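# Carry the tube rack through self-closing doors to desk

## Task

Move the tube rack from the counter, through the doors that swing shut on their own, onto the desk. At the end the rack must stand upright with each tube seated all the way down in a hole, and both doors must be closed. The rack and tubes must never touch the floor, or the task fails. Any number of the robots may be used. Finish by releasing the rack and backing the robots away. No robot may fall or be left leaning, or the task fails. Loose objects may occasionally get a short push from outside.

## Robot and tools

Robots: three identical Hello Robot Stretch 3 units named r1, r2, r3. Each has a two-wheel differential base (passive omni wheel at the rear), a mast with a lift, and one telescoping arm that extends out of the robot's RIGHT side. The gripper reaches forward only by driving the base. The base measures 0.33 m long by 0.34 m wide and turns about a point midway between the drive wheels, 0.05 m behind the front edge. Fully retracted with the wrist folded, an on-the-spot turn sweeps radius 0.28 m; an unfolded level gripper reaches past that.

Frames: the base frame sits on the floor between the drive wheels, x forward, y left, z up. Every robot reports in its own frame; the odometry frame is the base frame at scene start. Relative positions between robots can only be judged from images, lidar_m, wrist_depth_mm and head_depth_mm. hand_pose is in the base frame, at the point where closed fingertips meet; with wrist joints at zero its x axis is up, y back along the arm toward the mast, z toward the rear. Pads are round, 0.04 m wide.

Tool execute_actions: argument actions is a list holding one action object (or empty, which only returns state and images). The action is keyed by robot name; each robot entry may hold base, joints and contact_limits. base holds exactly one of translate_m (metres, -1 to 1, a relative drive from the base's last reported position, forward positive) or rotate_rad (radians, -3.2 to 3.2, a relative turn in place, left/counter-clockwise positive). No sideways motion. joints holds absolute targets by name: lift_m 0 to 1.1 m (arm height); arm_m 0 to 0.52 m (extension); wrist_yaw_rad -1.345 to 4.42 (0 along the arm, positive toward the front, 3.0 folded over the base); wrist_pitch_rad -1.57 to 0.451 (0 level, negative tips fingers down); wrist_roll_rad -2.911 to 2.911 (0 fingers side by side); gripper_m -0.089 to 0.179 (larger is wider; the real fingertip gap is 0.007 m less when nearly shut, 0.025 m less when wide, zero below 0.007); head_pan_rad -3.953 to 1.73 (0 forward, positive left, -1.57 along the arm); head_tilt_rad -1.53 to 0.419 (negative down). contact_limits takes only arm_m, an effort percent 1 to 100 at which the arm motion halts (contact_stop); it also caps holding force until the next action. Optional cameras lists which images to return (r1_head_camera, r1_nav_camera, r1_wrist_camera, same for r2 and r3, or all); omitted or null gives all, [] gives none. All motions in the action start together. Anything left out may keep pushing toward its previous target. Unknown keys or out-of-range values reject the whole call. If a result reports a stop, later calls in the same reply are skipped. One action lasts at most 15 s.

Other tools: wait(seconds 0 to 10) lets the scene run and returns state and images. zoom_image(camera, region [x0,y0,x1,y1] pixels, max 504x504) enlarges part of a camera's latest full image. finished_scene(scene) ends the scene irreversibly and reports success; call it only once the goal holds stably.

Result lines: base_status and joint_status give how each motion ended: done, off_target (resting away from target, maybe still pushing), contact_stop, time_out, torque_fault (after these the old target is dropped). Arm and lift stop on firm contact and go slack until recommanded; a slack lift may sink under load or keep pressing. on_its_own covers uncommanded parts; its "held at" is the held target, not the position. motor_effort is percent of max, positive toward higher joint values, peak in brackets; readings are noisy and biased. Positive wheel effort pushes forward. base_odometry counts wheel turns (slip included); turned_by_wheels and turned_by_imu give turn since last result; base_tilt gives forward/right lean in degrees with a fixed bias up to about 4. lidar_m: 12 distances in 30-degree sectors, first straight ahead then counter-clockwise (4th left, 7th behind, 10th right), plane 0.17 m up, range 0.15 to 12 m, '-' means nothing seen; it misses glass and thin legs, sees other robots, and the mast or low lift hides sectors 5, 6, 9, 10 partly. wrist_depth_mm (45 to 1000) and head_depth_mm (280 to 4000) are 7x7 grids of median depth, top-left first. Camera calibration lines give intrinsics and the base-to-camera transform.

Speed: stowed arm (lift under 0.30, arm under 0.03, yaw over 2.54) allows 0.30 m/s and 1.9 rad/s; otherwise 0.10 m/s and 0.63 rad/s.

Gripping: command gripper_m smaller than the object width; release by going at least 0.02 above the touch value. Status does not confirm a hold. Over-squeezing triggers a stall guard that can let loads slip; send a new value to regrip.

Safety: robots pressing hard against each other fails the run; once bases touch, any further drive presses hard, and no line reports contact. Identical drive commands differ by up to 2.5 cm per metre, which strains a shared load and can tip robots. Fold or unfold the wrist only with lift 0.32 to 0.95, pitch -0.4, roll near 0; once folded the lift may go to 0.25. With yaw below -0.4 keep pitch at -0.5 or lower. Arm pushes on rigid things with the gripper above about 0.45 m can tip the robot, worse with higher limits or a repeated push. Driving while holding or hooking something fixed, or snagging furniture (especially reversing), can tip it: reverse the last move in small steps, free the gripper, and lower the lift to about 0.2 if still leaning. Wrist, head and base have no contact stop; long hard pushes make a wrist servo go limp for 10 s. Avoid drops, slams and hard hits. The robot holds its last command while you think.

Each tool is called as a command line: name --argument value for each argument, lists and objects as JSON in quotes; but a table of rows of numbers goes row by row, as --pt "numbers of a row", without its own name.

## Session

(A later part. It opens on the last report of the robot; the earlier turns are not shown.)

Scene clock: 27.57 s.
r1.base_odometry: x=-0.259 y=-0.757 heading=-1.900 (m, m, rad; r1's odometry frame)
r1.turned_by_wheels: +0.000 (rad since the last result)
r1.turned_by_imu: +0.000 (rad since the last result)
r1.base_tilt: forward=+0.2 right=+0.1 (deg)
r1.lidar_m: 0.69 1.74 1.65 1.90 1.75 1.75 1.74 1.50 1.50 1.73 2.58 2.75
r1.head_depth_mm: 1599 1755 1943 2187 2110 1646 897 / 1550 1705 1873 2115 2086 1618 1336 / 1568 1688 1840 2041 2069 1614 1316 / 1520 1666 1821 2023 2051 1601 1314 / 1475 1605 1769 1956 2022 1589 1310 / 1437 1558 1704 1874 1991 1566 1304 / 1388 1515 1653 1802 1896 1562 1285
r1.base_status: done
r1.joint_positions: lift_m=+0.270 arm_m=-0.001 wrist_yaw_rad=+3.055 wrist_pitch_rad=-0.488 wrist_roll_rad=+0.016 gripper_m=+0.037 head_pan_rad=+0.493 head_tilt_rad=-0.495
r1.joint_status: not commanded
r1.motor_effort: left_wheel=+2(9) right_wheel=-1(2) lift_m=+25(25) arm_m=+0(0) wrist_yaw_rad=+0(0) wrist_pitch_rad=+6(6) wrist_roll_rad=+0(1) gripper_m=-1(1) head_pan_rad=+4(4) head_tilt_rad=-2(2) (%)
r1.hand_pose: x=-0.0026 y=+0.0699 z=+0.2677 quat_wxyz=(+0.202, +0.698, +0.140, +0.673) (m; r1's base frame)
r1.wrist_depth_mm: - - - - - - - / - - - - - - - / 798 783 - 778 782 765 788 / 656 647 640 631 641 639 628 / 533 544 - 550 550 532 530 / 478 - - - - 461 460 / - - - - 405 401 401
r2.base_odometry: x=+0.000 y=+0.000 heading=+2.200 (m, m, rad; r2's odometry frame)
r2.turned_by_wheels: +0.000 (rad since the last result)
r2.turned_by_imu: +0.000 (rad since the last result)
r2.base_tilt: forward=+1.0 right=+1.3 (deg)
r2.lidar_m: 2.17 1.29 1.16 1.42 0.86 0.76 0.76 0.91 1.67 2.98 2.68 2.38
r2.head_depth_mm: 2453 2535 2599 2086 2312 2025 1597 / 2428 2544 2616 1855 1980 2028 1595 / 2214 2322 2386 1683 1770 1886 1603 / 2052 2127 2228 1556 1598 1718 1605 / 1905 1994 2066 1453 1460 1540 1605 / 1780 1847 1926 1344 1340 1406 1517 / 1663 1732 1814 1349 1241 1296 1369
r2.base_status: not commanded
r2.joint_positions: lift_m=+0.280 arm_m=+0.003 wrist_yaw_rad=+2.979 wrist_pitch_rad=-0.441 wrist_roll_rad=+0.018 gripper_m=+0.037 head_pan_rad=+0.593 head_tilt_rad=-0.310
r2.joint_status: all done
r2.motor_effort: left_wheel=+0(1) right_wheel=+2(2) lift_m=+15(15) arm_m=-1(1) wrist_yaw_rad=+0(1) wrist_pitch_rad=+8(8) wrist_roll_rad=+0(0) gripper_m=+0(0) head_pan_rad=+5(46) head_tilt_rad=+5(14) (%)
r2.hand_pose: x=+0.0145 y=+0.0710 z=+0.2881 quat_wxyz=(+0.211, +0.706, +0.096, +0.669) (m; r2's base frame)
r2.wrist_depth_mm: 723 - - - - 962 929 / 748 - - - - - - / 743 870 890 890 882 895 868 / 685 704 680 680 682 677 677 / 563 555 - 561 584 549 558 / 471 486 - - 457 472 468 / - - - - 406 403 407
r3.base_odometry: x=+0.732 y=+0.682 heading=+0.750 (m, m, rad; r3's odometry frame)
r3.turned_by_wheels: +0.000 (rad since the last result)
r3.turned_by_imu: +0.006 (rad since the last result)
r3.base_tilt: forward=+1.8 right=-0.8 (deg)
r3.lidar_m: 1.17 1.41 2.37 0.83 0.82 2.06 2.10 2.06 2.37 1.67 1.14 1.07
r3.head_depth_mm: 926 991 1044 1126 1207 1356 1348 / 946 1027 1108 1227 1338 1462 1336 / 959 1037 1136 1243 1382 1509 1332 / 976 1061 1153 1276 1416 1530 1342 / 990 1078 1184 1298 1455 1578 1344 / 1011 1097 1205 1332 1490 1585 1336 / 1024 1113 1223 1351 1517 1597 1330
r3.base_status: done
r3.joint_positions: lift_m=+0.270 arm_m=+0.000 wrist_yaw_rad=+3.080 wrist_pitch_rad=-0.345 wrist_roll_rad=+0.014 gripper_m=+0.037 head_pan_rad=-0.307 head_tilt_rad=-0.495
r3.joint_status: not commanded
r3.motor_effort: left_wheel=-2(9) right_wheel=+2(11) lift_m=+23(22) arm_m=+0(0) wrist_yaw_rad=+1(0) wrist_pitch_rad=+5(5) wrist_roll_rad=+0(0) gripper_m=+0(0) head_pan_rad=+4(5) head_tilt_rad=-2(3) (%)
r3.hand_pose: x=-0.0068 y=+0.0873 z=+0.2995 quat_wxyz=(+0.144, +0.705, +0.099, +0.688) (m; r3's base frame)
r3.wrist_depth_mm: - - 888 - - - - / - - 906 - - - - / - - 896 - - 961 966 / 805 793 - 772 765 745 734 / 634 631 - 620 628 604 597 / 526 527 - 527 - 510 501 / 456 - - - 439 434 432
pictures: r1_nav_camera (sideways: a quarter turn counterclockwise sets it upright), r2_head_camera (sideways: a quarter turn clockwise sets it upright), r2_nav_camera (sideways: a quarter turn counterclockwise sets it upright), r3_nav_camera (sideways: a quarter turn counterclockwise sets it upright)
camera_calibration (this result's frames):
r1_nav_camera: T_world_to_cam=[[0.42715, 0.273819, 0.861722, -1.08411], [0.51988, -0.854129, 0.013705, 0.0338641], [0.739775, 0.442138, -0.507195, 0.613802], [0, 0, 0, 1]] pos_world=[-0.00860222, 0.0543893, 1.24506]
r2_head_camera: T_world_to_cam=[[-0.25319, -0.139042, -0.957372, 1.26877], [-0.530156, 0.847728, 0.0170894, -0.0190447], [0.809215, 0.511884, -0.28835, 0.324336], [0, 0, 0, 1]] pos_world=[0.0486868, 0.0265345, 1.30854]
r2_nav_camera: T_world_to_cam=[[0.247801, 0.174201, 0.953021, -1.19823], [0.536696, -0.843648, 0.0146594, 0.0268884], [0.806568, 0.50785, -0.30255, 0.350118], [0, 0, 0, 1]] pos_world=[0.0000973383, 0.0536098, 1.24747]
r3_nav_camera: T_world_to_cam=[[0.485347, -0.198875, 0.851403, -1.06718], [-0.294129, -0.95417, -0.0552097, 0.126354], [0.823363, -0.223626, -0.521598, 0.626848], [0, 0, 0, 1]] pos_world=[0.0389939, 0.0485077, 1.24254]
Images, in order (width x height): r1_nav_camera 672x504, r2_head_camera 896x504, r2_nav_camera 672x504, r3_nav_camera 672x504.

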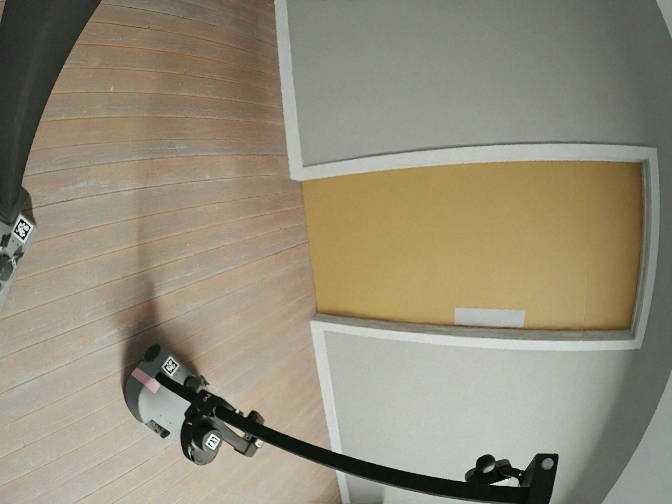

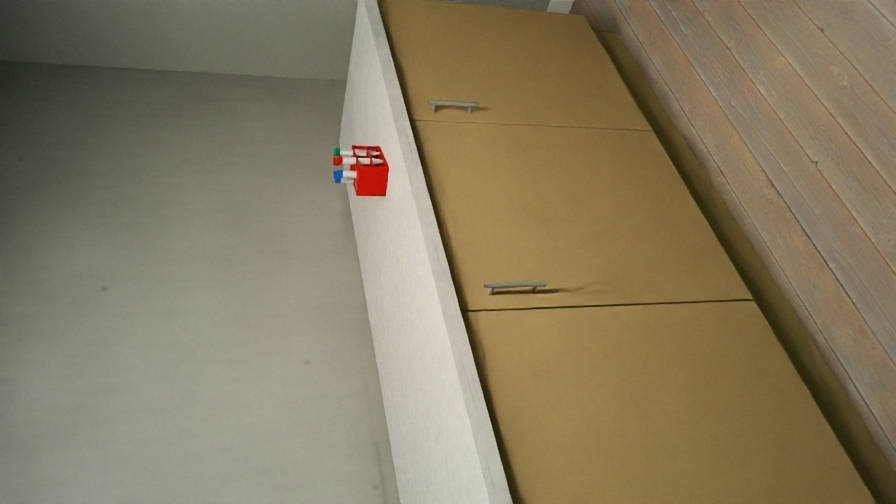

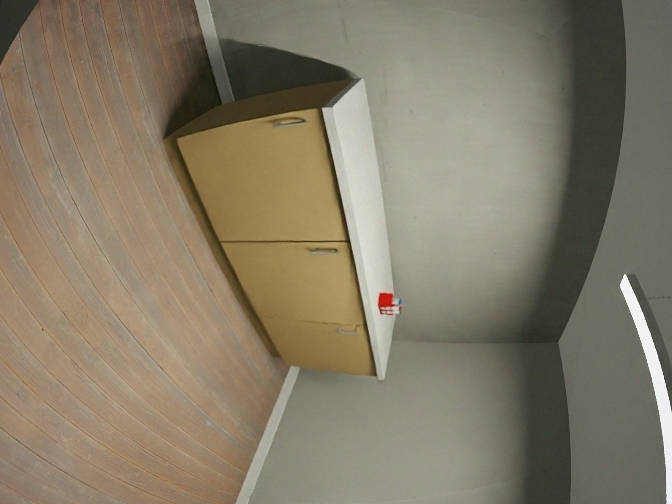

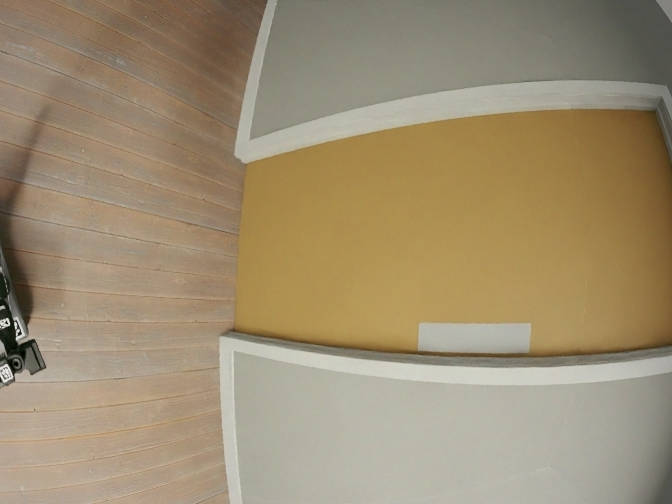

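execute_actions --actions '[{"r3":{"base":{"translate_m":0.55}},"r2":{"base":{"rotate_rad":0.13}}}]' --cameras '[]'

execute_actions --actions '[{"r3":{"base":{"rotate_rad":-0.45},"joints":{"head_pan_rad":0,"head_tilt_rad":-1.0}},"r2":{"base":{"translate_m":1}}}]' --cameras '["r3_nav_camera"]'

execute_actions --actions '[{"r3":{"base":{"translate_m":0.45}},"r2":{"base":{"translate_m":0.5}},"r1":{"base":{"translate_m":0.35}}}]' --cameras '[]'

execute_actions --actions '[{"r1":{"base":{"rotate_rad":0.78},"joints":{"head_pan_rad":0,"head_tilt_rad":-0.8}},"r2":{"base":{"rotate_rad":2.77},"joints":{"head_pan_rad":-1.57,"head_tilt_rad":-0.6}}}]' --cameras '["r3_nav_camera","r1_nav_camera","r2_head_camera"]'

Scene clock: 46.37 s.
r1.base_odometry: x=-0.259 y=-0.757 heading=-1.900 (m, m, rad; r1's odometry frame)
r1.turned_by_wheels: +0.000 (rad since the last result)
r1.turned_by_imu: +0.002 (rad since the last result)
r1.base_tilt: forward=+0.1 right=+0.1 (deg)
r1.lidar_m: 1.92 0.98 1.65 1.91 1.75 1.75 1.74 1.50 1.50 1.73 2.58 2.76
r1.head_depth_mm: 1590 1748 1940 2191 2098 1640 1345 / 1540 1699 1871 2082 2085 1630 1332 / 1540 1693 1846 2030 1486 1419 1322 / 818 940 1744 1948 1167 1359 1299 / 1474 1612 1746 1953 2018 1485 1304 / 1436 1557 1686 1870 1989 1574 1294 / 1392 1516 1635 1801 1917 1555 1281
r1.base_status: not commanded
r1.joint_positions: lift_m=+0.270 arm_m=-0.001 wrist_yaw_rad=+3.055 wrist_pitch_rad=-0.488 wrist_roll_rad=+0.016 gripper_m=+0.037 head_pan_rad=+0.493 head_tilt_rad=-0.495
r1.joint_status: not commanded
r1.motor_effort: left_wheel=+1(1) right_wheel=-1(0) lift_m=+25(25) arm_m=+0(0) wrist_yaw_rad=+0(1) wrist_pitch_rad=+6(6) wrist_roll_rad=-1(0) gripper_m=+0(0) head_pan_rad=+4(4) head_tilt_rad=-2(2) (%)
r1.hand_pose: x=-0.0026 y=+0.0699 z=+0.2677 quat_wxyz=(+0.202, +0.698, +0.140, +0.673) (m; r1's base frame)
r1.wrist_depth_mm: - - - - - - - / - - - 996 - - - / 773 799 - 775 799 779 773 / 636 641 629 632 642 627 625 / 538 551 - 550 546 527 524 / 472 - - - - 452 455 / - - - - 402 401 400
r2.base_odometry: x=+0.000 y=+0.000 heading=+2.330 (m, m, rad; r2's odometry frame)
r2.turned_by_wheels: +0.130 (rad since the last result)
r2.turned_by_imu: +0.131 (rad since the last result)
r2.base_tilt: forward=+1.1 right=+1.3 (deg)
r2.lidar_m: 1.80 1.21 1.15 1.18 0.81 0.76 0.77 1.00 2.25 3.01 2.54 2.38
r2.head_depth_mm: 2236 2379 2437 1732 1869 1947 1596 / 2092 2220 2285 1602 1700 1812 1604 / 1964 2063 2172 1497 1571 1666 1607 / 1855 1937 2016 1422 1438 1534 1611 / 1746 1836 1919 1341 1346 1416 1516 / 1666 1721 1813 1344 1260 1322 1412 / 1579 1647 1721 1348 1181 1246 1313
r2.base_status: done
r2.joint_positions: lift_m=+0.280 arm_m=+0.003 wrist_yaw_rad=+2.979 wrist_pitch_rad=-0.441 wrist_roll_rad=+0.018 gripper_m=+0.037 head_pan_rad=+0.593 head_tilt_rad=-0.309
r2.joint_status: not commanded
r2.motor_effort: left_wheel=+0(6) right_wheel=+2(7) lift_m=+15(16) arm_m=+0(0) wrist_yaw_rad=+0(0) wrist_pitch_rad=+8(8) wrist_roll_rad=+0(0) gripper_m=+0(1) head_pan_rad=+4(5) head_tilt_rad=+4(6) (%)
r2.hand_pose: x=+0.0145 y=+0.0710 z=+0.2881 quat_wxyz=(+0.211, +0.706, +0.097, +0.669) (m; r2's base frame)
r2.wrist_depth_mm: 646 - - - - 980 869 / 677 - - - - - - / 687 809 892 892 883 877 872 / 664 704 693 684 680 678 678 / 565 565 - 553 576 555 553 / 478 493 - - 456 466 466 / - - - - 408 405 407
r3.base_odometry: x=+1.134 y=+1.056 heading=+0.750 (m, m, rad; r3's odometry frame)
r3.turned_by_wheels: +0.000 (rad since the last result)
r3.turned_by_imu: +0.004 (rad since the last result)
r3.base_tilt: forward=+1.6 right=-0.8 (deg)
r3.lidar_m: 0.67 0.77 1.74 2.18 1.10 1.11 2.60 2.49 2.14 0.89 0.69 0.66
r3.head_depth_mm: 512 552 599 658 725 808 916 / 519 564 612 671 742 831 937 / 527 571 623 683 759 850 971 / 538 582 638 697 775 874 994 / 545 591 649 715 795 896 1029 / 555 601 659 727 813 918 1061 / 562 615 674 747 837 948 1095
r3.base_status: done
r3.joint_positions: lift_m=+0.270 arm_m=+0.000 wrist_yaw_rad=+3.080 wrist_pitch_rad=-0.345 wrist_roll_rad=+0.014 gripper_m=+0.037 head_pan_rad=-0.307 head_tilt_rad=-0.495
r3.joint_status: not commanded
r3.motor_effort: left_wheel=-1(7) right_wheel=+3(12) lift_m=+23(23) arm_m=+0(0) wrist_yaw_rad=+0(0) wrist_pitch_rad=+5(5) wrist_roll_rad=+0(0) gripper_m=+0(0) head_pan_rad=+4(5) head_tilt_rad=-2(2) (%)
r3.hand_pose: x=-0.0068 y=+0.0873 z=+0.2995 quat_wxyz=(+0.144, +0.705, +0.099, +0.688) (m; r3's base frame)
r3.wrist_depth_mm: - - - - - - - / 965 - - - - - - / 856 - - - - 979 966 / 799 796 - 757 755 746 743 / 630 621 - 608 626 598 591 / 524 518 - 522 - 504 501 / 455 - - - 435 432 429
pictures: none
No camera images: the call's "cameras" was empty. Leave "cameras" out to get every camera's image.

Scene clock: 51.40 s.
r1.base_odometry: x=-0.259 y=-0.757 heading=-1.900 (m, m, rad; r1's odometry frame)
r1.turned_by_wheels: +0.000 (rad since the last result)
r1.turned_by_imu: +0.001 (rad since the last result)
r1.base_tilt: forward=+0.2 right=+0.1 (deg)
r1.lidar_m: 1.93 1.02 1.64 1.91 1.75 1.75 1.75 1.50 1.50 1.73 2.57 2.75
r1.head_depth_mm: 1607 1739 1958 2178 2097 1636 1335 / 1539 1697 1873 2108 2099 1635 1334 / 1542 1694 1839 2026 1915 1480 1321 / 923 1666 1821 2013 1277 1364 1286 / 1434 1555 1695 1854 1802 1453 1304 / 1434 1551 1691 1879 1983 1576 1294 / 1398 1524 1638 1797 1910 1560 1289
r1.base_status: not commanded
r1.joint_positions: lift_m=+0.270 arm_m=-0.001 wrist_yaw_rad=+3.055 wrist_pitch_rad=-0.488 wrist_roll_rad=+0.016 gripper_m=+0.037 head_pan_rad=+0.493 head_tilt_rad=-0.495
r1.joint_status: not commanded
r1.motor_effort: left_wheel=+2(2) right_wheel=-1(1) lift_m=+25(25) arm_m=+1(1) wrist_yaw_rad=+0(0) wrist_pitch_rad=+6(6) wrist_roll_rad=-1(0) gripper_m=-1(0) head_pan_rad=+5(4) head_tilt_rad=-2(3) (%)
r1.hand_pose: x=-0.0026 y=+0.0699 z=+0.2677 quat_wxyz=(+0.202, +0.698, +0.140, +0.673) (m; r1's base frame)
r1.wrist_depth_mm: - - - - - - - / - - - - - - - / 825 782 - 779 780 776 780 / 643 629 636 629 630 626 637 / 530 542 - 547 545 527 534 / 481 - - - - 464 454 / - - - - 402 402 402
r2.base_odometry: x=-0.688 y=+0.726 heading=+2.330 (m, m, rad; r2's odometry frame)
r2.turned_by_wheels: +0.000 (rad since the last result)
r2.turned_by_imu: +0.005 (rad since the last result)
r2.base_tilt: forward=+1.1 right=+1.3 (deg)
r2.lidar_m: 1.14 0.77 0.72 0.73 0.93 1.66 1.69 2.20 3.38 2.29 1.57 1.48
r2.head_depth_mm: 1649 1729 1814 1319 1160 1251 1362 / 1563 1657 1754 1327 1047 1129 1219 / 1468 1554 1647 1328 968 1034 1105 / 1393 1460 1539 1231 917 955 1018 / 1314 1377 1441 1241 870 886 942 / 1257 1305 1365 1339 852 825 870 / 1189 1234 1297 1315 856 771 812
r2.base_status: done
r2.joint_positions: lift_m=+0.280 arm_m=+0.003 wrist_yaw_rad=+2.979 wrist_pitch_rad=-0.441 wrist_roll_rad=+0.018 gripper_m=+0.037 head_pan_rad=+0.593 head_tilt_rad=-0.309
r2.joint_status: not commanded
r2.motor_effort: left_wheel=+0(6) right_wheel=+2(8) lift_m=+15(15) arm_m=-1(1) wrist_yaw_rad=+0(0) wrist_pitch_rad=+8(8) wrist_roll_rad=+0(0) gripper_m=+0(0) head_pan_rad=+3(4) head_tilt_rad=+4(4) (%)
r2.hand_pose: x=+0.0145 y=+0.0710 z=+0.2881 quat_wxyz=(+0.211, +0.706, +0.097, +0.669) (m; r2's base frame)
r2.wrist_depth_mm: - - 768 702 659 622 585 / - - 900 814 733 668 621 / 895 911 887 901 833 784 716 / 700 700 671 699 681 685 675 / 560 570 - 555 582 554 556 / 478 492 - - 458 465 463 / - - - - 410 400 404
r3.base_odometry: x=+1.134 y=+1.056 heading=+0.300 (m, m, rad; r3's odometry frame)
r3.turned_by_wheels: -0.450 (rad since the last result)
r3.turned_by_imu: -0.442 (rad since the last result)
r3.base_tilt: forward=+1.8 right=-0.8 (deg)
r3.lidar_m: 0.66 0.68 0.79 2.14 2.21 1.10 2.55 2.64 2.49 2.14 0.82 0.68
r3.head_depth_mm: 590 697 851 1090 1323 1217 1104 / 590 698 854 1090 1332 1230 1108 / 594 701 857 1094 1351 1218 1106 / 594 705 856 1092 1352 1229 1114 / 594 704 855 1099 1338 1239 1112 / 595 704 857 1106 1348 1227 1115 / 596 702 863 1111 1360 1239 1117
r3.base_status: done
r3.joint_positions: lift_m=+0.270 arm_m=+0.000 wrist_yaw_rad=+3.080 wrist_pitch_rad=-0.345 wrist_roll_rad=+0.014 gripper_m=+0.037 head_pan_rad=-0.007 head_tilt_rad=-0.988
r3.joint_status: all done
r3.motor_effort: left_wheel=+2(9) right_wheel=-1(7) lift_m=+23(22) arm_m=+0(1) wrist_yaw_rad=+1(1) wrist_pitch_rad=+5(5) wrist_roll_rad=+0(0) gripper_m=+0(0) head_pan_rad=+4(31) head_tilt_rad=-5(30) (%)
r3.hand_pose: x=-0.0068 y=+0.0873 z=+0.2995 quat_wxyz=(+0.144, +0.705, +0.099, +0.688) (m; r3's base frame)
r3.wrist_depth_mm: - - - - - 934 665 / - - - - - 961 656 / - - - - - 912 678 / 790 789 - 777 748 752 694 / 635 625 - 616 631 603 592 / 533 527 - 524 - 504 494 / 456 - - - 437 432 428
pictures: r3_nav_camera (sideways: a quarter turn counterclockwise sets it upright)
camera_calibration (this result's frames):
r3_nav_camera: T_world_to_cam=[[0.863137, -0.048947, 0.502592, -0.614928], [-0.0260985, -0.998285, -0.0524014, 0.121028], [0.504294, 0.0321127, -0.862934, 1.07272], [0, 0, 0, 1]] pos_world=[-0.00704244, 0.0562732, 1.24109]
Images, in order (width x height): r3_nav_camera 672x504.

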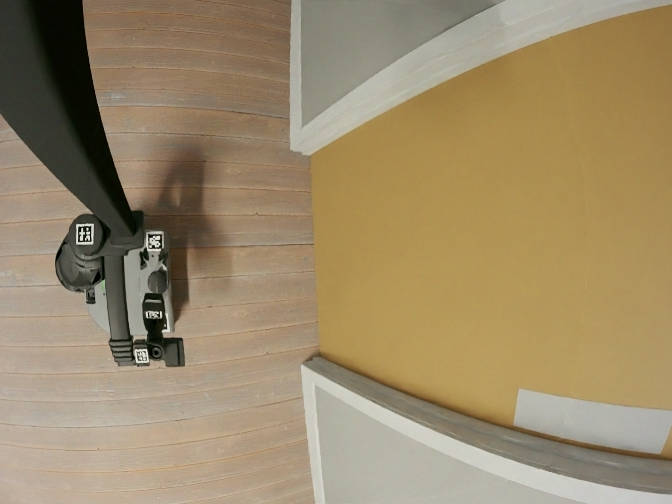

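Scene clock: 54.73 s.
r1.base_odometry: x=-0.372 y=-1.088 heading=-1.900 (m, m, rad; r1's odometry frame)
r1.turned_by_wheels: +0.000 (rad since the last result)
r1.turned_by_imu: +0.001 (rad since the last result)
r1.base_tilt: forward=+0.1 right=+0.2 (deg)
r1.lidar_m: 1.64 1.20 1.20 1.62 2.00 2.00 2.03 1.75 1.74 2.01 2.36 2.44
r1.head_depth_mm: 1344 1476 1649 1854 2031 1632 1348 / 1316 1434 1587 1762 1926 1624 1342 / 1274 1377 1535 1700 1883 1616 1325 / 1292 1413 1540 1700 1867 1598 1317 / 1261 1370 1509 1652 1728 1479 1303 / 1173 1321 1450 1595 1362 1427 1297 / 966 1264 1369 1526 1654 1509 1284
r1.base_status: done
r1.joint_positions: lift_m=+0.270 arm_m=-0.001 wrist_yaw_rad=+3.055 wrist_pitch_rad=-0.488 wrist_roll_rad=+0.016 gripper_m=+0.037 head_pan_rad=+0.493 head_tilt_rad=-0.495
r1.joint_status: not commanded
r1.motor_effort: left_wheel=+2(11) right_wheel=+0(4) lift_m=+25(25) arm_m=+0(1) wrist_yaw_rad=+0(1) wrist_pitch_rad=+6(6) wrist_roll_rad=+0(1) gripper_m=+0(1) head_pan_rad=+4(4) head_tilt_rad=-2(2) (%)
r1.hand_pose: x=-0.0026 y=+0.0699 z=+0.2677 quat_wxyz=(+0.202, +0.698, +0.140, +0.673) (m; r1's base frame)
r1.wrist_depth_mm: - - - - - - - / - - - - - - 893 / 793 781 - 785 787 764 766 / 643 643 650 632 629 638 623 / 535 539 - 560 543 531 531 / 480 - - - - 456 460 / - - - - 400 405 400
r2.base_odometry: x=-1.032 y=+1.088 heading=+2.330 (m, m, rad; r2's odometry frame)
r2.turned_by_wheels: +0.000 (rad since the last result)
r2.turned_by_imu: +0.002 (rad since the last result)
r2.base_tilt: forward=+1.1 right=+1.4 (deg)
r2.lidar_m: 0.81 0.55 0.51 0.52 0.67 2.12 2.16 2.79 3.59 1.58 1.09 1.02
r2.head_depth_mm: 1167 1209 1253 1308 1309 877 1417 / 1273 1328 1396 1475 845 785 846 / 1226 1300 1371 1448 844 703 771 / 1160 1220 1282 1315 850 670 707 / 1099 1153 1208 1238 850 624 652 / 1041 1092 1143 1177 855 624 604 / 990 1038 1078 1121 853 626 550
r2.base_status: done
r2.joint_positions: lift_m=+0.280 arm_m=+0.003 wrist_yaw_rad=+2.979 wrist_pitch_rad=-0.441 wrist_roll_rad=+0.018 gripper_m=+0.037 head_pan_rad=+0.593 head_tilt_rad=-0.309
r2.joint_status: not commanded
r2.motor_effort: left_wheel=-1(6) right_wheel=+2(7) lift_m=+16(15) arm_m=-1(1) wrist_yaw_rad=+0(0) wrist_pitch_rad=+8(8) wrist_roll_rad=+0(0) gripper_m=-1(0) head_pan_rad=+4(4) head_tilt_rad=+4(5) (%)
r2.hand_pose: x=+0.0145 y=+0.0710 z=+0.2881 quat_wxyz=(+0.211, +0.706, +0.097, +0.669) (m; r2's base frame)
r2.wrist_depth_mm: 678 - 567 518 484 450 427 / 777 - 608 573 525 492 452 / 886 867 763 705 633 541 496 / 686 690 682 690 681 624 597 / 559 564 - 562 573 551 552 / 477 487 - - 456 475 472 / - - - - 406 407 403
r3.base_odometry: x=+1.564 y=+1.189 heading=+0.300 (m, m, rad; r3's odometry frame)
r3.turned_by_wheels: +0.000 (rad since the last result)
r3.turned_by_imu: +0.003 (rad since the last result)
r3.base_tilt: forward=+1.7 right=-0.8 (deg)
r3.lidar_m: 0.21 0.22 0.30 0.54 2.21 3.04 1.24 3.10 2.70 0.45 0.30 0.22
r3.head_depth_mm: - - - 308 401 656 1101 / - - - 309 403 662 1089 / - - - 310 404 667 1097 / - - - 305 407 670 1097 / - - - 305 408 680 1098 / - - - 306 410 685 1110 / - - - 308 414 688 1124
r3.base_status: done
r3.joint_positions: lift_m=+0.270 arm_m=+0.000 wrist_yaw_rad=+3.080 wrist_pitch_rad=-0.345 wrist_roll_rad=+0.014 gripper_m=+0.037 head_pan_rad=-0.007 head_tilt_rad=-0.989
r3.joint_status: not commanded
r3.motor_effort: left_wheel=+1(11) right_wheel=-1(7) lift_m=+23(23) arm_m=+0(0) wrist_yaw_rad=+0(0) wrist_pitch_rad=+5(5) wrist_roll_rad=+0(0) gripper_m=+0(0) head_pan_rad=+4(5) head_tilt_rad=-5(5) (%)
r3.hand_pose: x=-0.0068 y=+0.0873 z=+0.2995 quat_wxyz=(+0.144, +0.705, +0.099, +0.688) (m; r3's base frame)
r3.wrist_depth_mm: - - - - 522 366 255 / - - - - 553 371 257 / - - - 965 603 375 258 / 815 810 - 757 650 382 261 / 637 629 - 610 578 387 266 / 521 517 - 530 - 392 267 / 459 - - - 436 372 270
pictures: none
No camera images: the call's "cameras" was empty. Leave "cameras" out to get every camera's image.

Scene clock: 57.70 s.
r1.base_odometry: x=-0.372 y=-1.088 heading=-1.120 (m, m, rad; r1's odometry frame)
r1.turned_by_wheels: +0.780 (rad since the last result)
r1.turned_by_imu: +0.772 (rad since the last result)
r1.base_tilt: forward=+0.1 right=+0.2 (deg)
r1.lidar_m: 1.20 1.44 1.97 1.99 2.06 1.82 1.74 1.79 2.43 2.36 2.05 1.50
r1.head_depth_mm: 1267 1417 1610 1810 1562 1335 1168 / 1270 1456 1649 1843 1557 1330 1160 / 1284 1456 1615 1667 1538 1320 1153 / 1247 1394 1352 1568 1526 1313 1139 / 1275 1456 1702 1820 1517 1307 1134 / 1277 1462 1679 1792 1511 1291 1125 / 1225 1373 1582 1762 1489 1283 1120
r1.base_status: done
r1.joint_positions: lift_m=+0.270 arm_m=-0.001 wrist_yaw_rad=+3.055 wrist_pitch_rad=-0.488 wrist_roll_rad=+0.016 gripper_m=+0.037 head_pan_rad=+0.007 head_tilt_rad=-0.790
r1.joint_status: all done
r1.motor_effort: left_wheel=-2(8) right_wheel=+2(7) lift_m=+25(25) arm_m=+1(0) wrist_yaw_rad=+0(1) wrist_pitch_rad=+6(6) wrist_roll_rad=-1(1) gripper_m=-1(0) head_pan_rad=-5(39) head_tilt_rad=-4(30) (%)
r1.hand_pose: x=-0.0026 y=+0.0698 z=+0.2677 quat_wxyz=(+0.202, +0.698, +0.140, +0.673) (m; r1's base frame)
r1.wrist_depth_mm: - - - - - - - / - - - - - - - / 784 771 - 771 760 777 775 / 641 643 629 635 641 635 627 / 535 544 - 552 547 531 527 / 477 - - - - 460 454 / - - - - 400 404 401
r2.base_odometry: x=-1.032 y=+1.088 heading=-1.184 (m, m, rad; r2's odometry frame)
r2.turned_by_wheels: +2.770 (rad since the last result)
r2.turned_by_imu: +2.790 (rad since the last result)
r2.base_tilt: forward=+1.1 right=+1.2 (deg)
r2.lidar_m: 2.12 2.26 3.29 3.04 1.35 1.04 1.02 0.69 0.53 0.52 0.54 0.78
r2.head_depth_mm: 958 1046 947 693 601 727 858 / 957 1049 945 694 634 728 866 / 962 1056 718 672 638 736 870 / 968 1062 949 668 639 739 877 / 973 1072 951 694 643 743 884 / 982 1073 951 694 645 747 888 / 985 1080 950 694 648 752 894
r2.base_status: done
r2.joint_positions: lift_m=+0.280 arm_m=+0.003 wrist_yaw_rad=+2.979 wrist_pitch_rad=-0.441 wrist_roll_rad=+0.018 gripper_m=+0.037 head_pan_rad=-1.563 head_tilt_rad=-0.593
r2.joint_status: all done
r2.motor_effort: left_wheel=-1(7) right_wheel=+2(8) lift_m=+15(15) arm_m=-1(2) wrist_yaw_rad=+0(0) wrist_pitch_rad=+8(8) wrist_roll_rad=+0(0) gripper_m=-1(0) head_pan_rad=-4(59) head_tilt_rad=-3(23) (%)
r2.hand_pose: x=+0.0145 y=+0.0710 z=+0.2881 quat_wxyz=(+0.211, +0.706, +0.097, +0.669) (m; r2's base frame)
r2.wrist_depth_mm: - - - - - - - / - - - - - - - / 904 887 889 880 870 885 867 / 696 687 692 689 688 679 690 / 569 559 - 559 572 559 554 / 469 493 - - 452 472 468 / - - - - 407 407 406
r3.base_odometry: x=+1.564 y=+1.189 heading=+0.300 (m, m, rad; r3's odometry frame)
r3.turned_by_wheels: +0.000 (rad since the last result)
r3.turned_by_imu: +0.000 (rad since the last result)
r3.base_tilt: forward=+1.8 right=-0.8 (deg)
r3.lidar_m: 0.21 0.22 0.29 0.54 2.21 3.02 1.25 3.11 2.71 0.45 0.30 0.22
r3.head_depth_mm: - - - 308 401 653 1096 / - - - 309 403 661 1093 / - - - 310 405 667 1096 / - - - 304 407 671 1095 / - - - 305 409 677 1098 / - - - 307 411 683 1106 / - - - 307 413 691 1121
r3.base_status: not commanded
r3.joint_positions: lift_m=+0.270 arm_m=+0.000 wrist_yaw_rad=+3.080 wrist_pitch_rad=-0.345 wrist_roll_rad=+0.014 gripper_m=+0.037 head_pan_rad=-0.007 head_tilt_rad=-0.989
r3.joint_status: not commanded
r3.motor_effort: left_wheel=+2(2) right_wheel=-1(0) lift_m=+23(23) arm_m=+0(0) wrist_yaw_rad=+0(0) wrist_pitch_rad=+5(5) wrist_roll_rad=+0(0) gripper_m=+0(0) head_pan_rad=+4(4) head_tilt_rad=-5(3) (%)
r3.hand_pose: x=-0.0068 y=+0.0873 z=+0.2995 quat_wxyz=(+0.144, +0.705, +0.099, +0.688) (m; r3's base frame)
r3.wrist_depth_mm: - - - - 529 364 253 / - - - - 562 372 257 / - - - 958 617 375 258 / 794 800 - 769 644 381 262 / 624 619 - 616 578 390 267 / 527 518 - 529 - 394 268 / 460 - - - 442 374 271
pictures: r1_nav_camera (sideways: a quarter turn counterclockwise sets it upright), r2_head_camera (sideways: a quarter turn clockwise sets it upright), r3_nav_camera (sideways: a quarter turn counterclockwise sets it upright)
camera_calibration (this result's frames):
r1_nav_camera: T_world_to_cam=[[0.734582, 0.0442817, 0.677073, -0.845296], [0.0625047, -0.998041, -0.00254023, 0.0578058], [0.675635, 0.0441863, -0.735911, 0.911716], [0, 0, 0, 1]] pos_world=[0.00133913, 0.0548383, 1.24342]
r2_head_camera: T_world_to_cam=[[0.0219023, 0.543451, -0.839155, 1.11286], [0.999539, -0.0295432, 0.00695572, -0.0151784], [-0.0210113, -0.838921, -0.543847, 0.661876], [0, 0, 0, 1]] pos_world=[0.00470411, -0.0499701, 1.29393]
r3_nav_camera: T_world_to_cam=[[0.863544, -0.0488929, 0.501897, -0.614026], [-0.0260747, -0.998286, -0.052386, 0.121007], [0.503599, 0.0321508, -0.863339, 1.07325], [0, 0, 0, 1]] pos_world=[-0.00709501, 0.0562727, 1.2411]
Images, in order (width x height): r1_nav_camera 672x504, r2_head_camera 896x504, r3_nav_camera 672x504.

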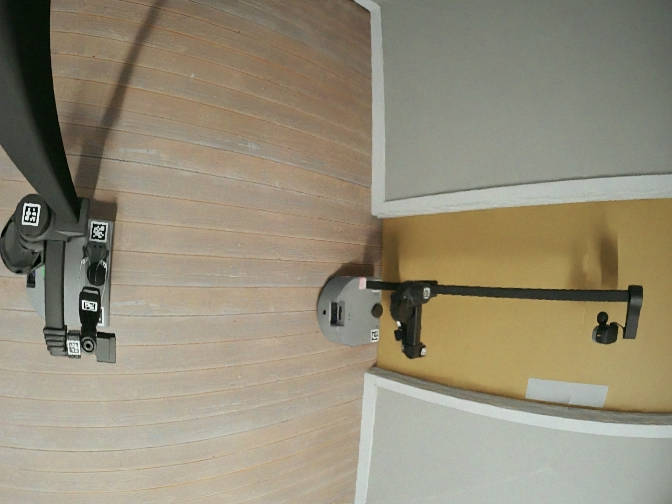

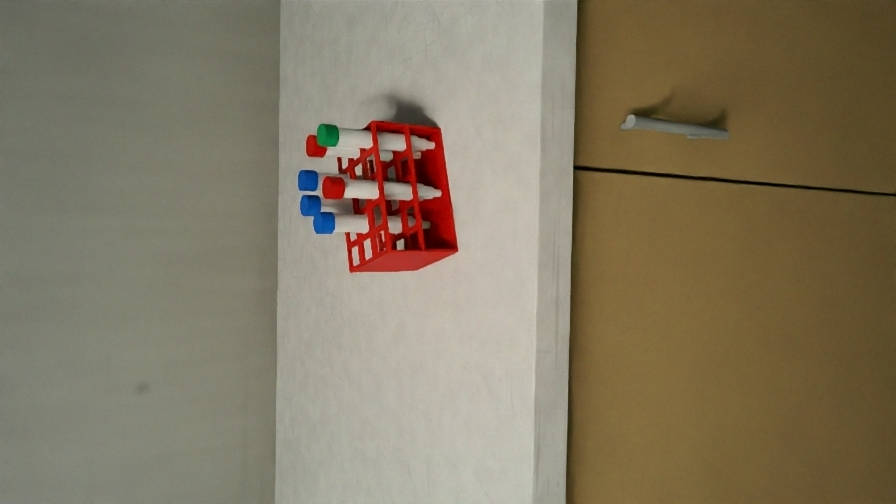

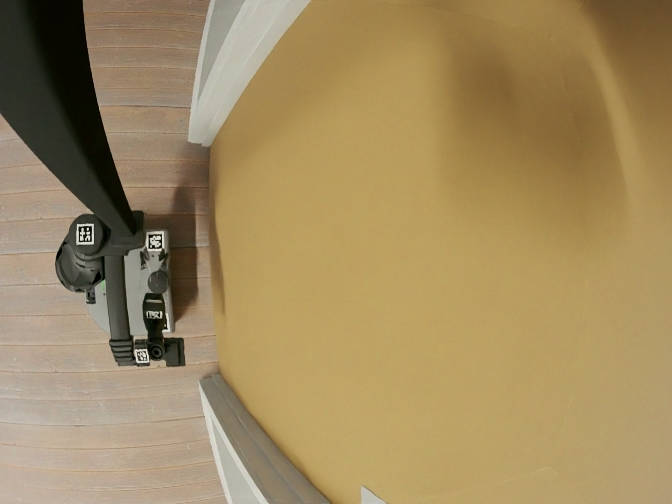

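execute_actions --actions '[{"r3":{"base":{"translate_m":0.14},"joints":{"arm_m":0.035}},"r2":{"joints":{"lift_m":0.5}}}]' --cameras '[]'

execute_actions --actions '[{"r3":{"base":{"translate_m":0.3}},"r1":{"base":{"translate_m":0.3}},"r2":{"joints":{"lift_m":0.85,"wrist_yaw_rad":0.23,"wrist_pitch_rad":-0.4,"gripper_m":0.179}}}]' --cameras '["r3_nav_camera"]'

execute_actions --actions '[{"r2":{"base":{"translate_m":-0.08},"joints":{"wrist_pitch_rad":0,"arm_m":0.08}}}]' --cameras '["r2_wrist_camera","r2_head_camera"]'

Scene clock: 73.03 s.
r1.base_odometry: x=-0.372 y=-1.088 heading=-1.120 (m, m, rad; r1's odometry frame)
r1.turned_by_wheels: +0.000 (rad since the last result)
r1.turned_by_imu: +0.001 (rad since the last result)
r1.base_tilt: forward=+0.1 right=+0.2 (deg)
r1.lidar_m: 1.34 1.45 1.97 1.99 2.06 1.81 1.74 1.80 2.42 2.36 2.04 1.51
r1.head_depth_mm: 1262 1428 1630 1808 1564 1344 1163 / 1277 1456 1661 1840 1558 1332 1159 / 1273 1451 1622 1713 1550 1325 1150 / 1256 1433 1443 1667 1530 1314 1144 / 1278 1449 1695 1822 1517 1294 1140 / 1278 1449 1675 1791 1501 1283 1128 / 1226 1371 1584 1749 1478 1292 1124
r1.base_status: not commanded
r1.joint_positions: lift_m=+0.270 arm_m=-0.001 wrist_yaw_rad=+3.055 wrist_pitch_rad=-0.488 wrist_roll_rad=+0.016 gripper_m=+0.037 head_pan_rad=+0.007 head_tilt_rad=-0.790
r1.joint_status: not commanded
r1.motor_effort: left_wheel=-1(2) right_wheel=+2(2) lift_m=+25(25) arm_m=+1(1) wrist_yaw_rad=+0(0) wrist_pitch_rad=+6(6) wrist_roll_rad=+0(1) gripper_m=+0(0) head_pan_rad=-4(4) head_tilt_rad=-5(4) (%)
r1.hand_pose: x=-0.0026 y=+0.0698 z=+0.2677 quat_wxyz=(+0.202, +0.698, +0.140, +0.673) (m; r1's base frame)
r1.wrist_depth_mm: - - - - - - - / - - - 995 - - 982 / 797 783 - 786 777 773 778 / 637 648 638 648 634 632 634 / 546 538 - 548 549 526 525 / 475 - - - - 453 454 / - - - - 404 402 404
r2.base_odometry: x=-1.032 y=+1.088 heading=-1.184 (m, m, rad; r2's odometry frame)
r2.turned_by_wheels: +0.000 (rad since the last result)
r2.turned_by_imu: +0.000 (rad since the last result)
r2.base_tilt: forward=+1.1 right=+1.3 (deg)
r2.lidar_m: 2.12 2.25 3.28 3.04 1.34 1.04 1.02 0.69 0.53 0.52 0.54 0.78
r2.head_depth_mm: 952 1047 951 694 600 727 859 / 959 1053 947 694 633 728 865 / 964 1057 719 673 635 735 868 / 965 1065 950 668 638 739 879 / 972 1067 948 695 642 743 882 / 980 1073 950 695 644 748 887 / 986 1081 954 696 648 751 894
r2.base_status: not commanded
r2.joint_positions: lift_m=+0.500 arm_m=+0.003 wrist_yaw_rad=+2.979 wrist_pitch_rad=-0.441 wrist_roll_rad=+0.018 gripper_m=+0.037 head_pan_rad=-1.563 head_tilt_rad=-0.593
r2.joint_status: all done
r2.motor_effort: left_wheel=-1(1) right_wheel=+2(2) lift_m=+33(34) arm_m=-1(1) wrist_yaw_rad=+0(1) wrist_pitch_rad=+8(8) wrist_roll_rad=+0(0) gripper_m=+0(1) head_pan_rad=-4(5) head_tilt_rad=-3(3) (%)
r2.hand_pose: x=+0.0145 y=+0.0709 z=+0.5071 quat_wxyz=(+0.211, +0.706, +0.097, +0.669) (m; r2's base frame)
r2.wrist_depth_mm: - - - - - - - / - - - - - - - / - - - - - - - / - - - - - - - / 843 854 - 858 895 856 827 / 726 727 - 725 691 709 712 / 628 627 611 625 624 631 627
r3.base_odometry: x=+1.698 y=+1.231 heading=+0.300 (m, m, rad; r3's odometry frame)
r3.turned_by_wheels: +0.000 (rad since the last result)
r3.turned_by_imu: +0.002 (rad since the last result)
r3.base_tilt: forward=+1.6 right=-0.8 (deg)
r3.lidar_m: - - 0.15 0.27 2.21 3.03 1.38 3.25 2.21 0.27 0.15 -
r3.head_depth_mm: - - - - - - 529 / - - - - - - 552 / - - - - - - 578 / - - - - - - 607 / - - - - - - 515 / - - - - - - 544 / - - - - - - 581
r3.base_status: done
r3.joint_positions: lift_m=+0.270 arm_m=+0.035 wrist_yaw_rad=+3.080 wrist_pitch_rad=-0.345 wrist_roll_rad=+0.014 gripper_m=+0.037 head_pan_rad=-0.007 head_tilt_rad=-0.989
r3.joint_status: all done
r3.motor_effort: left_wheel=+1(11) right_wheel=-1(5) lift_m=+23(22) arm_m=+3(4) wrist_yaw_rad=+0(1) wrist_pitch_rad=+5(5) wrist_roll_rad=+0(0) gripper_m=+0(0) head_pan_rad=+4(4) head_tilt_rad=-4(4) (%)
r3.hand_pose: x=-0.0068 y=+0.0531 z=+0.2995 quat_wxyz=(+0.144, +0.705, +0.099, +0.688) (m; r3's base frame)
r3.wrist_depth_mm: - - - 548 248 140 97 / - - - 588 256 142 98 / - - - 641 262 144 99 / 808 790 793 704 268 147 100 / 637 623 616 595 223 149 101 / 525 538 - - - 151 103 / 462 - - - 262 143 104
pictures: none
No camera images: the call's "cameras" was empty. Leave "cameras" out to get every camera's image.

Scene clock: 77.03 s.
r1.base_odometry: x=-0.241 y=-1.358 heading=-1.120 (m, m, rad; r1's odometry frame)
r1.turned_by_wheels: +0.000 (rad since the last result)
r1.turned_by_imu: +0.001 (rad since the last result)
r1.base_tilt: forward=+0.2 right=+0.1 (deg)
r1.lidar_m: 1.05 1.17 1.54 2.00 2.07 2.13 2.04 2.11 2.43 2.35 1.61 1.23
r1.head_depth_mm: 1010 1150 1305 1530 1584 1339 1163 / 1007 1147 1340 1608 1552 1323 1159 / 1007 1157 1341 1503 1450 1321 1151 / 976 1109 1284 1242 1438 1307 1144 / 1010 1149 1337 1607 1516 1307 1138 / 1011 1149 1339 1610 1496 1292 1131 / 1004 1130 1279 1504 1491 1284 1122
r1.base_status: done
r1.joint_positions: lift_m=+0.270 arm_m=-0.001 wrist_yaw_rad=+3.055 wrist_pitch_rad=-0.488 wrist_roll_rad=+0.016 gripper_m=+0.037 head_pan_rad=+0.007 head_tilt_rad=-0.791
r1.joint_status: not commanded
r1.motor_effort: left_wheel=-2(7) right_wheel=+1(7) lift_m=+25(25) arm_m=+0(1) wrist_yaw_rad=+0(1) wrist_pitch_rad=+6(6) wrist_roll_rad=+0(1) gripper_m=-1(0) head_pan_rad=-4(4) head_tilt_rad=-4(5) (%)
r1.hand_pose: x=-0.0026 y=+0.0698 z=+0.2677 quat_wxyz=(+0.202, +0.698, +0.140, +0.673) (m; r1's base frame)
r1.wrist_depth_mm: - - - - - - - / - 995 - - - - - / 800 790 - 794 771 780 755 / 649 642 633 627 647 635 620 / 543 545 - 556 544 529 531 / 474 - - - - 452 456 / - - - - 397 395 401
r2.base_odometry: x=-1.032 y=+1.088 heading=-1.184 (m, m, rad; r2's odometry frame)
r2.turned_by_wheels: +0.000 (rad since the last result)
r2.turned_by_imu: +0.000 (rad since the last result)
r2.base_tilt: forward=+1.0 right=+1.3 (deg)
r2.lidar_m: 2.12 2.25 3.30 3.06 1.35 1.04 1.02 0.69 0.53 0.52 0.54 0.78
r2.head_depth_mm: 954 1044 946 692 601 728 817 / 957 1045 949 693 632 729 832 / 962 1055 718 673 636 721 857 / 970 1064 951 667 637 720 - / 976 1067 953 693 641 742 881 / 977 1072 953 694 644 747 899 / 986 1077 955 694 647 751 895
r2.base_status: not commanded
r2.joint_positions: lift_m=+0.850 arm_m=+0.003 wrist_yaw_rad=+0.232 wrist_pitch_rad=-0.418 wrist_roll_rad=+0.018 gripper_m=+0.179 head_pan_rad=-1.563 head_tilt_rad=-0.593
r2.joint_status: all done
r2.motor_effort: left_wheel=-1(1) right_wheel=+2(2) lift_m=+33(35) arm_m=+0(1) wrist_yaw_rad=-2(3) wrist_pitch_rad=+10(12) wrist_roll_rad=+0(0) gripper_m=+0(97) head_pan_rad=-4(5) head_tilt_rad=-2(3) (%)
r2.hand_pose: x=+0.0301 y=-0.3660 z=+0.8621 quat_wxyz=(+0.698, +0.225, -0.676, -0.068) (m; r2's base frame)
r2.wrist_depth_mm: 449 445 436 430 358 318 414 / 363 319 287 266 247 228 226 / 437 391 344 309 276 239 217 / 514 449 390 347 309 282 255 / 626 511 450 392 349 318 278 / 841 630 527 449 391 345 294 / - 834 650 533 447 389 354
r3.base_odometry: x=+1.984 y=+1.319 heading=+0.300 (m, m, rad; r3's odometry frame)
r3.turned_by_wheels: +0.000 (rad since the last result)
r3.turned_by_imu: -0.015 (rad since the last result)
r3.base_tilt: forward=+1.6 right=-0.7 (deg)
r3.lidar_m: - - 0.15 0.20 2.21 2.98 1.10 3.24 2.22 0.22 0.15 -
r3.head_depth_mm: - - - - - - - / - - - - - - - / - - - - - - - / - - - - - - 527 / - - - - - - 552 / - - - - - - 911 / - - - - - - 1016
r3.base_status: translate_m off_target (by the wheels' count: +0.2999 of +0.3000)
r3.joint_positions: lift_m=+0.270 arm_m=+0.035 wrist_yaw_rad=+3.080 wrist_pitch_rad=-0.346 wrist_roll_rad=+0.014 gripper_m=+0.037 head_pan_rad=-0.004 head_tilt_rad=-1.011
r3.joint_status: not commanded
r3.on_its_own: left_wheel is at rest, and its effort (+28) is outside its rest range (-18 to +18)
r3.motor_effort: left_wheel=+28(43) right_wheel=+11(38) lift_m=+24(24) arm_m=+3(4) wrist_yaw_rad=+0(1) wrist_pitch_rad=+5(6) wrist_roll_rad=+0(0) gripper_m=+0(0) head_pan_rad=+2(7) head_tilt_rad=+4(5) (%)
r3.hand_pose: x=-0.0068 y=+0.0530 z=+0.2993 quat_wxyz=(+0.144, +0.705, +0.099, +0.688) (m; r3's base frame)
r3.wrist_depth_mm: - - - 538 200 115 80 / - - - 586 206 116 81 / - - - 634 213 119 82 / 787 783 766 700 218 121 83 / 634 627 625 586 184 123 84 / 529 542 - - - 124 85 / 467 - - - 215 118 87
pictures: r3_nav_camera (sideways: a quarter turn counterclockwise sets it upright)
camera_calibration (this result's frames):
r3_nav_camera: T_world_to_cam=[[0.87452, -0.0460438, 0.482799, -0.589215], [-0.0238826, -0.998364, -0.0519524, 0.120428], [0.484401, 0.0339029, -0.874189, 1.08747], [0, 0, 0, 1]] pos_world=[-0.00861556, 0.056233, 1.24138]
Images, in order (width x height): r3_nav_camera 672x504.

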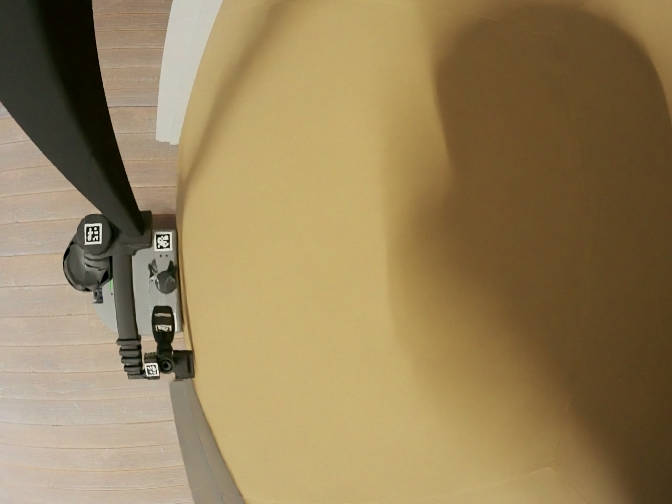

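Scene clock: 79.50 s.
r1.base_odometry: x=-0.241 y=-1.358 heading=-1.120 (m, m, rad; r1's odometry frame)
r1.turned_by_wheels: +0.000 (rad since the last result)
r1.turned_by_imu: +0.001 (rad since the last result)
r1.base_tilt: forward=+0.2 right=+0.1 (deg)
r1.lidar_m: 1.05 1.16 1.55 2.00 2.07 2.13 2.04 2.10 2.42 2.36 1.61 1.23
r1.head_depth_mm: 1010 1153 1313 1505 1575 1341 1163 / 1008 1156 1338 1611 1563 1337 1161 / 1007 1152 1337 1492 1458 1315 1155 / 976 1110 1281 1243 1442 1317 1143 / 1008 1156 1337 1591 1513 1307 1133 / 1010 1150 1345 1599 1505 1293 1126 / 1013 1128 1281 1490 1490 1284 1127
r1.base_status: not commanded
r1.joint_positions: lift_m=+0.270 arm_m=-0.001 wrist_yaw_rad=+3.055 wrist_pitch_rad=-0.488 wrist_roll_rad=+0.016 gripper_m=+0.037 head_pan_rad=+0.007 head_tilt_rad=-0.791
r1.joint_status: not commanded
r1.motor_effort: left_wheel=-2(1) right_wheel=+1(2) lift_m=+25(25) arm_m=+0(1) wrist_yaw_rad=+0(0) wrist_pitch_rad=+6(6) wrist_roll_rad=-1(1) gripper_m=+0(1) head_pan_rad=-4(4) head_tilt_rad=-4(4) (%)
r1.hand_pose: x=-0.0026 y=+0.0698 z=+0.2677 quat_wxyz=(+0.202, +0.698, +0.140, +0.673) (m; r1's base frame)
r1.wrist_depth_mm: - - - - - - - / - - - - - - - / 789 780 - 799 773 777 768 / 639 640 631 635 617 629 620 / 532 553 - 546 550 536 529 / 477 - - - - 457 454 / - - - - 405 400 396
r2.base_odometry: x=-1.062 y=+1.162 heading=-1.184 (m, m, rad; r2's odometry frame)
r2.turned_by_wheels: +0.000 (rad since the last result)
r2.turned_by_imu: +0.000 (rad since the last result)
r2.base_tilt: forward=+1.1 right=+1.3 (deg)
r2.lidar_m: 2.20 2.34 3.39 2.82 1.24 0.96 0.94 0.69 0.52 0.51 0.54 0.77
r2.head_depth_mm: 947 1038 952 693 600 - - / 952 1044 947 692 599 - - / 957 1049 948 694 600 - - / 961 1056 858 672 592 - 893 / 968 1058 899 674 603 753 874 / 971 1066 952 694 637 741 880 / 980 1070 950 692 646 743 884
r2.base_status: done
r2.joint_positions: lift_m=+0.850 arm_m=+0.080 wrist_yaw_rad=+0.231 wrist_pitch_rad=-0.022 wrist_roll_rad=+0.018 gripper_m=+0.179 head_pan_rad=-1.563 head_tilt_rad=-0.593
r2.joint_status: all done
r2.motor_effort: left_wheel=-1(5) right_wheel=+2(3) lift_m=+33(33) arm_m=+3(3) wrist_yaw_rad=-1(2) wrist_pitch_rad=+12(11) wrist_roll_rad=+0(0) gripper_m=+0(1) head_pan_rad=-5(5) head_tilt_rad=-3(2) (%)
r2.hand_pose: x=+0.0371 y=-0.4735 z=+0.9585 quat_wxyz=(+0.697, +0.090, -0.707, +0.073) (m; r2's base frame)
r2.wrist_depth_mm: - - 875 784 725 672 621 / - - 930 834 757 682 631 / - - 957 841 304 704 647 / 519 507 523 454 331 522 523 / 292 321 295 295 294 294 298 / 336 244 226 209 205 203 218 / 335 301 260 213 187 173 160
r3.base_odometry: x=+1.984 y=+1.319 heading=+0.300 (m, m, rad; r3's odometry frame)
r3.turned_by_wheels: +0.000 (rad since the last result)
r3.turned_by_imu: +0.000 (rad since the last result)
r3.base_tilt: forward=+1.6 right=-0.8 (deg)
r3.lidar_m: - - 0.15 0.20 2.21 2.98 1.10 3.24 2.23 0.22 0.15 -
r3.head_depth_mm: - - - - - - - / - - - - - - - / - - - - - - - / - - - - - - 527 / - - - - - - 553 / - - - - - - 913 / - - - - - - 1015
r3.base_status: not commanded
r3.joint_positions: lift_m=+0.270 arm_m=+0.035 wrist_yaw_rad=+3.080 wrist_pitch_rad=-0.346 wrist_roll_rad=+0.014 gripper_m=+0.037 head_pan_rad=-0.004 head_tilt_rad=-1.011
r3.joint_status: not commanded
r3.on_its_own: left_wheel is at rest, and its effort (+28) is outside its rest range (-18 to +18)
r3.motor_effort: left_wheel=+28(28) right_wheel=+12(12) lift_m=+24(24) arm_m=+4(4) wrist_yaw_rad=+0(0) wrist_pitch_rad=+6(5) wrist_roll_rad=+0(0) gripper_m=+0(0) head_pan_rad=+2(3) head_tilt_rad=+4(5) (%)
r3.hand_pose: x=-0.0068 y=+0.0530 z=+0.2993 quat_wxyz=(+0.144, +0.705, +0.099, +0.688) (m; r3's base frame)
r3.wrist_depth_mm: - - - 532 200 115 81 / - - - 582 205 117 82 / - - - 632 213 119 82 / 793 785 768 692 218 121 83 / 639 634 619 594 183 123 84 / 524 535 - - - 125 86 / 461 - - - 214 118 87
pictures: r2_head_camera (sideways: a quarter turn clockwise sets it upright), r2_wrist_camera
camera_calibration (this result's frames):
r2_head_camera: T_world_to_cam=[[0.0219127, 0.54345, -0.839155, 1.11286], [0.999539, -0.0295623, 0.00695573, -0.0151784], [-0.0210273, -0.838921, -0.543847, 0.661876], [0, 0, 0, 1]] pos_world=[0.00470316, -0.0499701, 1.29393]
r2_wrist_camera: T_world_to_cam=[[-0.966222, -0.257353, -0.0135579, -0.0684833], [-0.0415061, 0.207324, -0.977391, 1.06281], [0.254345, -0.943815, -0.211003, -0.0930981], [0, 0, 0, 1]] pos_world=[0.00162211, -0.325838, 1.01821]
Images, in order (width x height): r2_head_camera 896x504, r2_wrist_camera 644x364.

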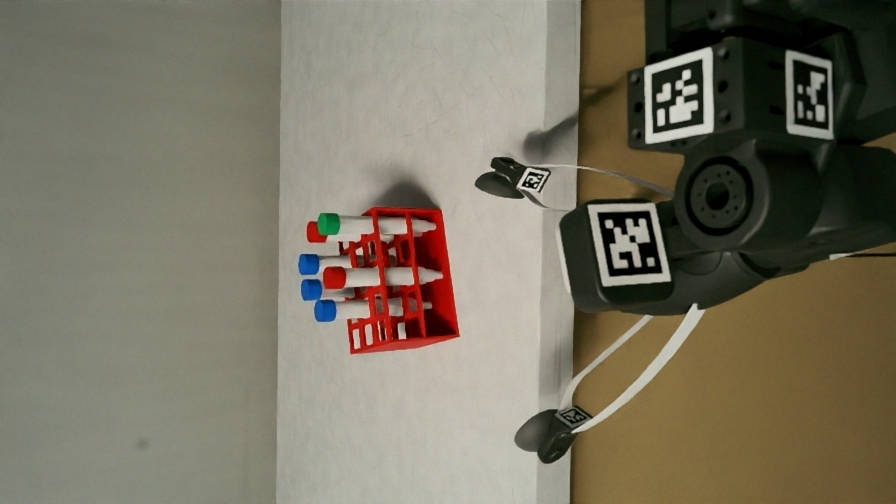

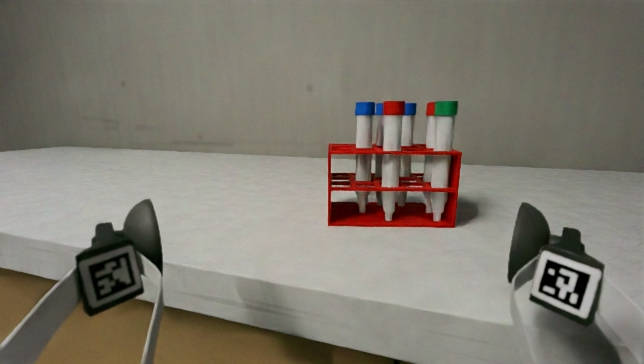

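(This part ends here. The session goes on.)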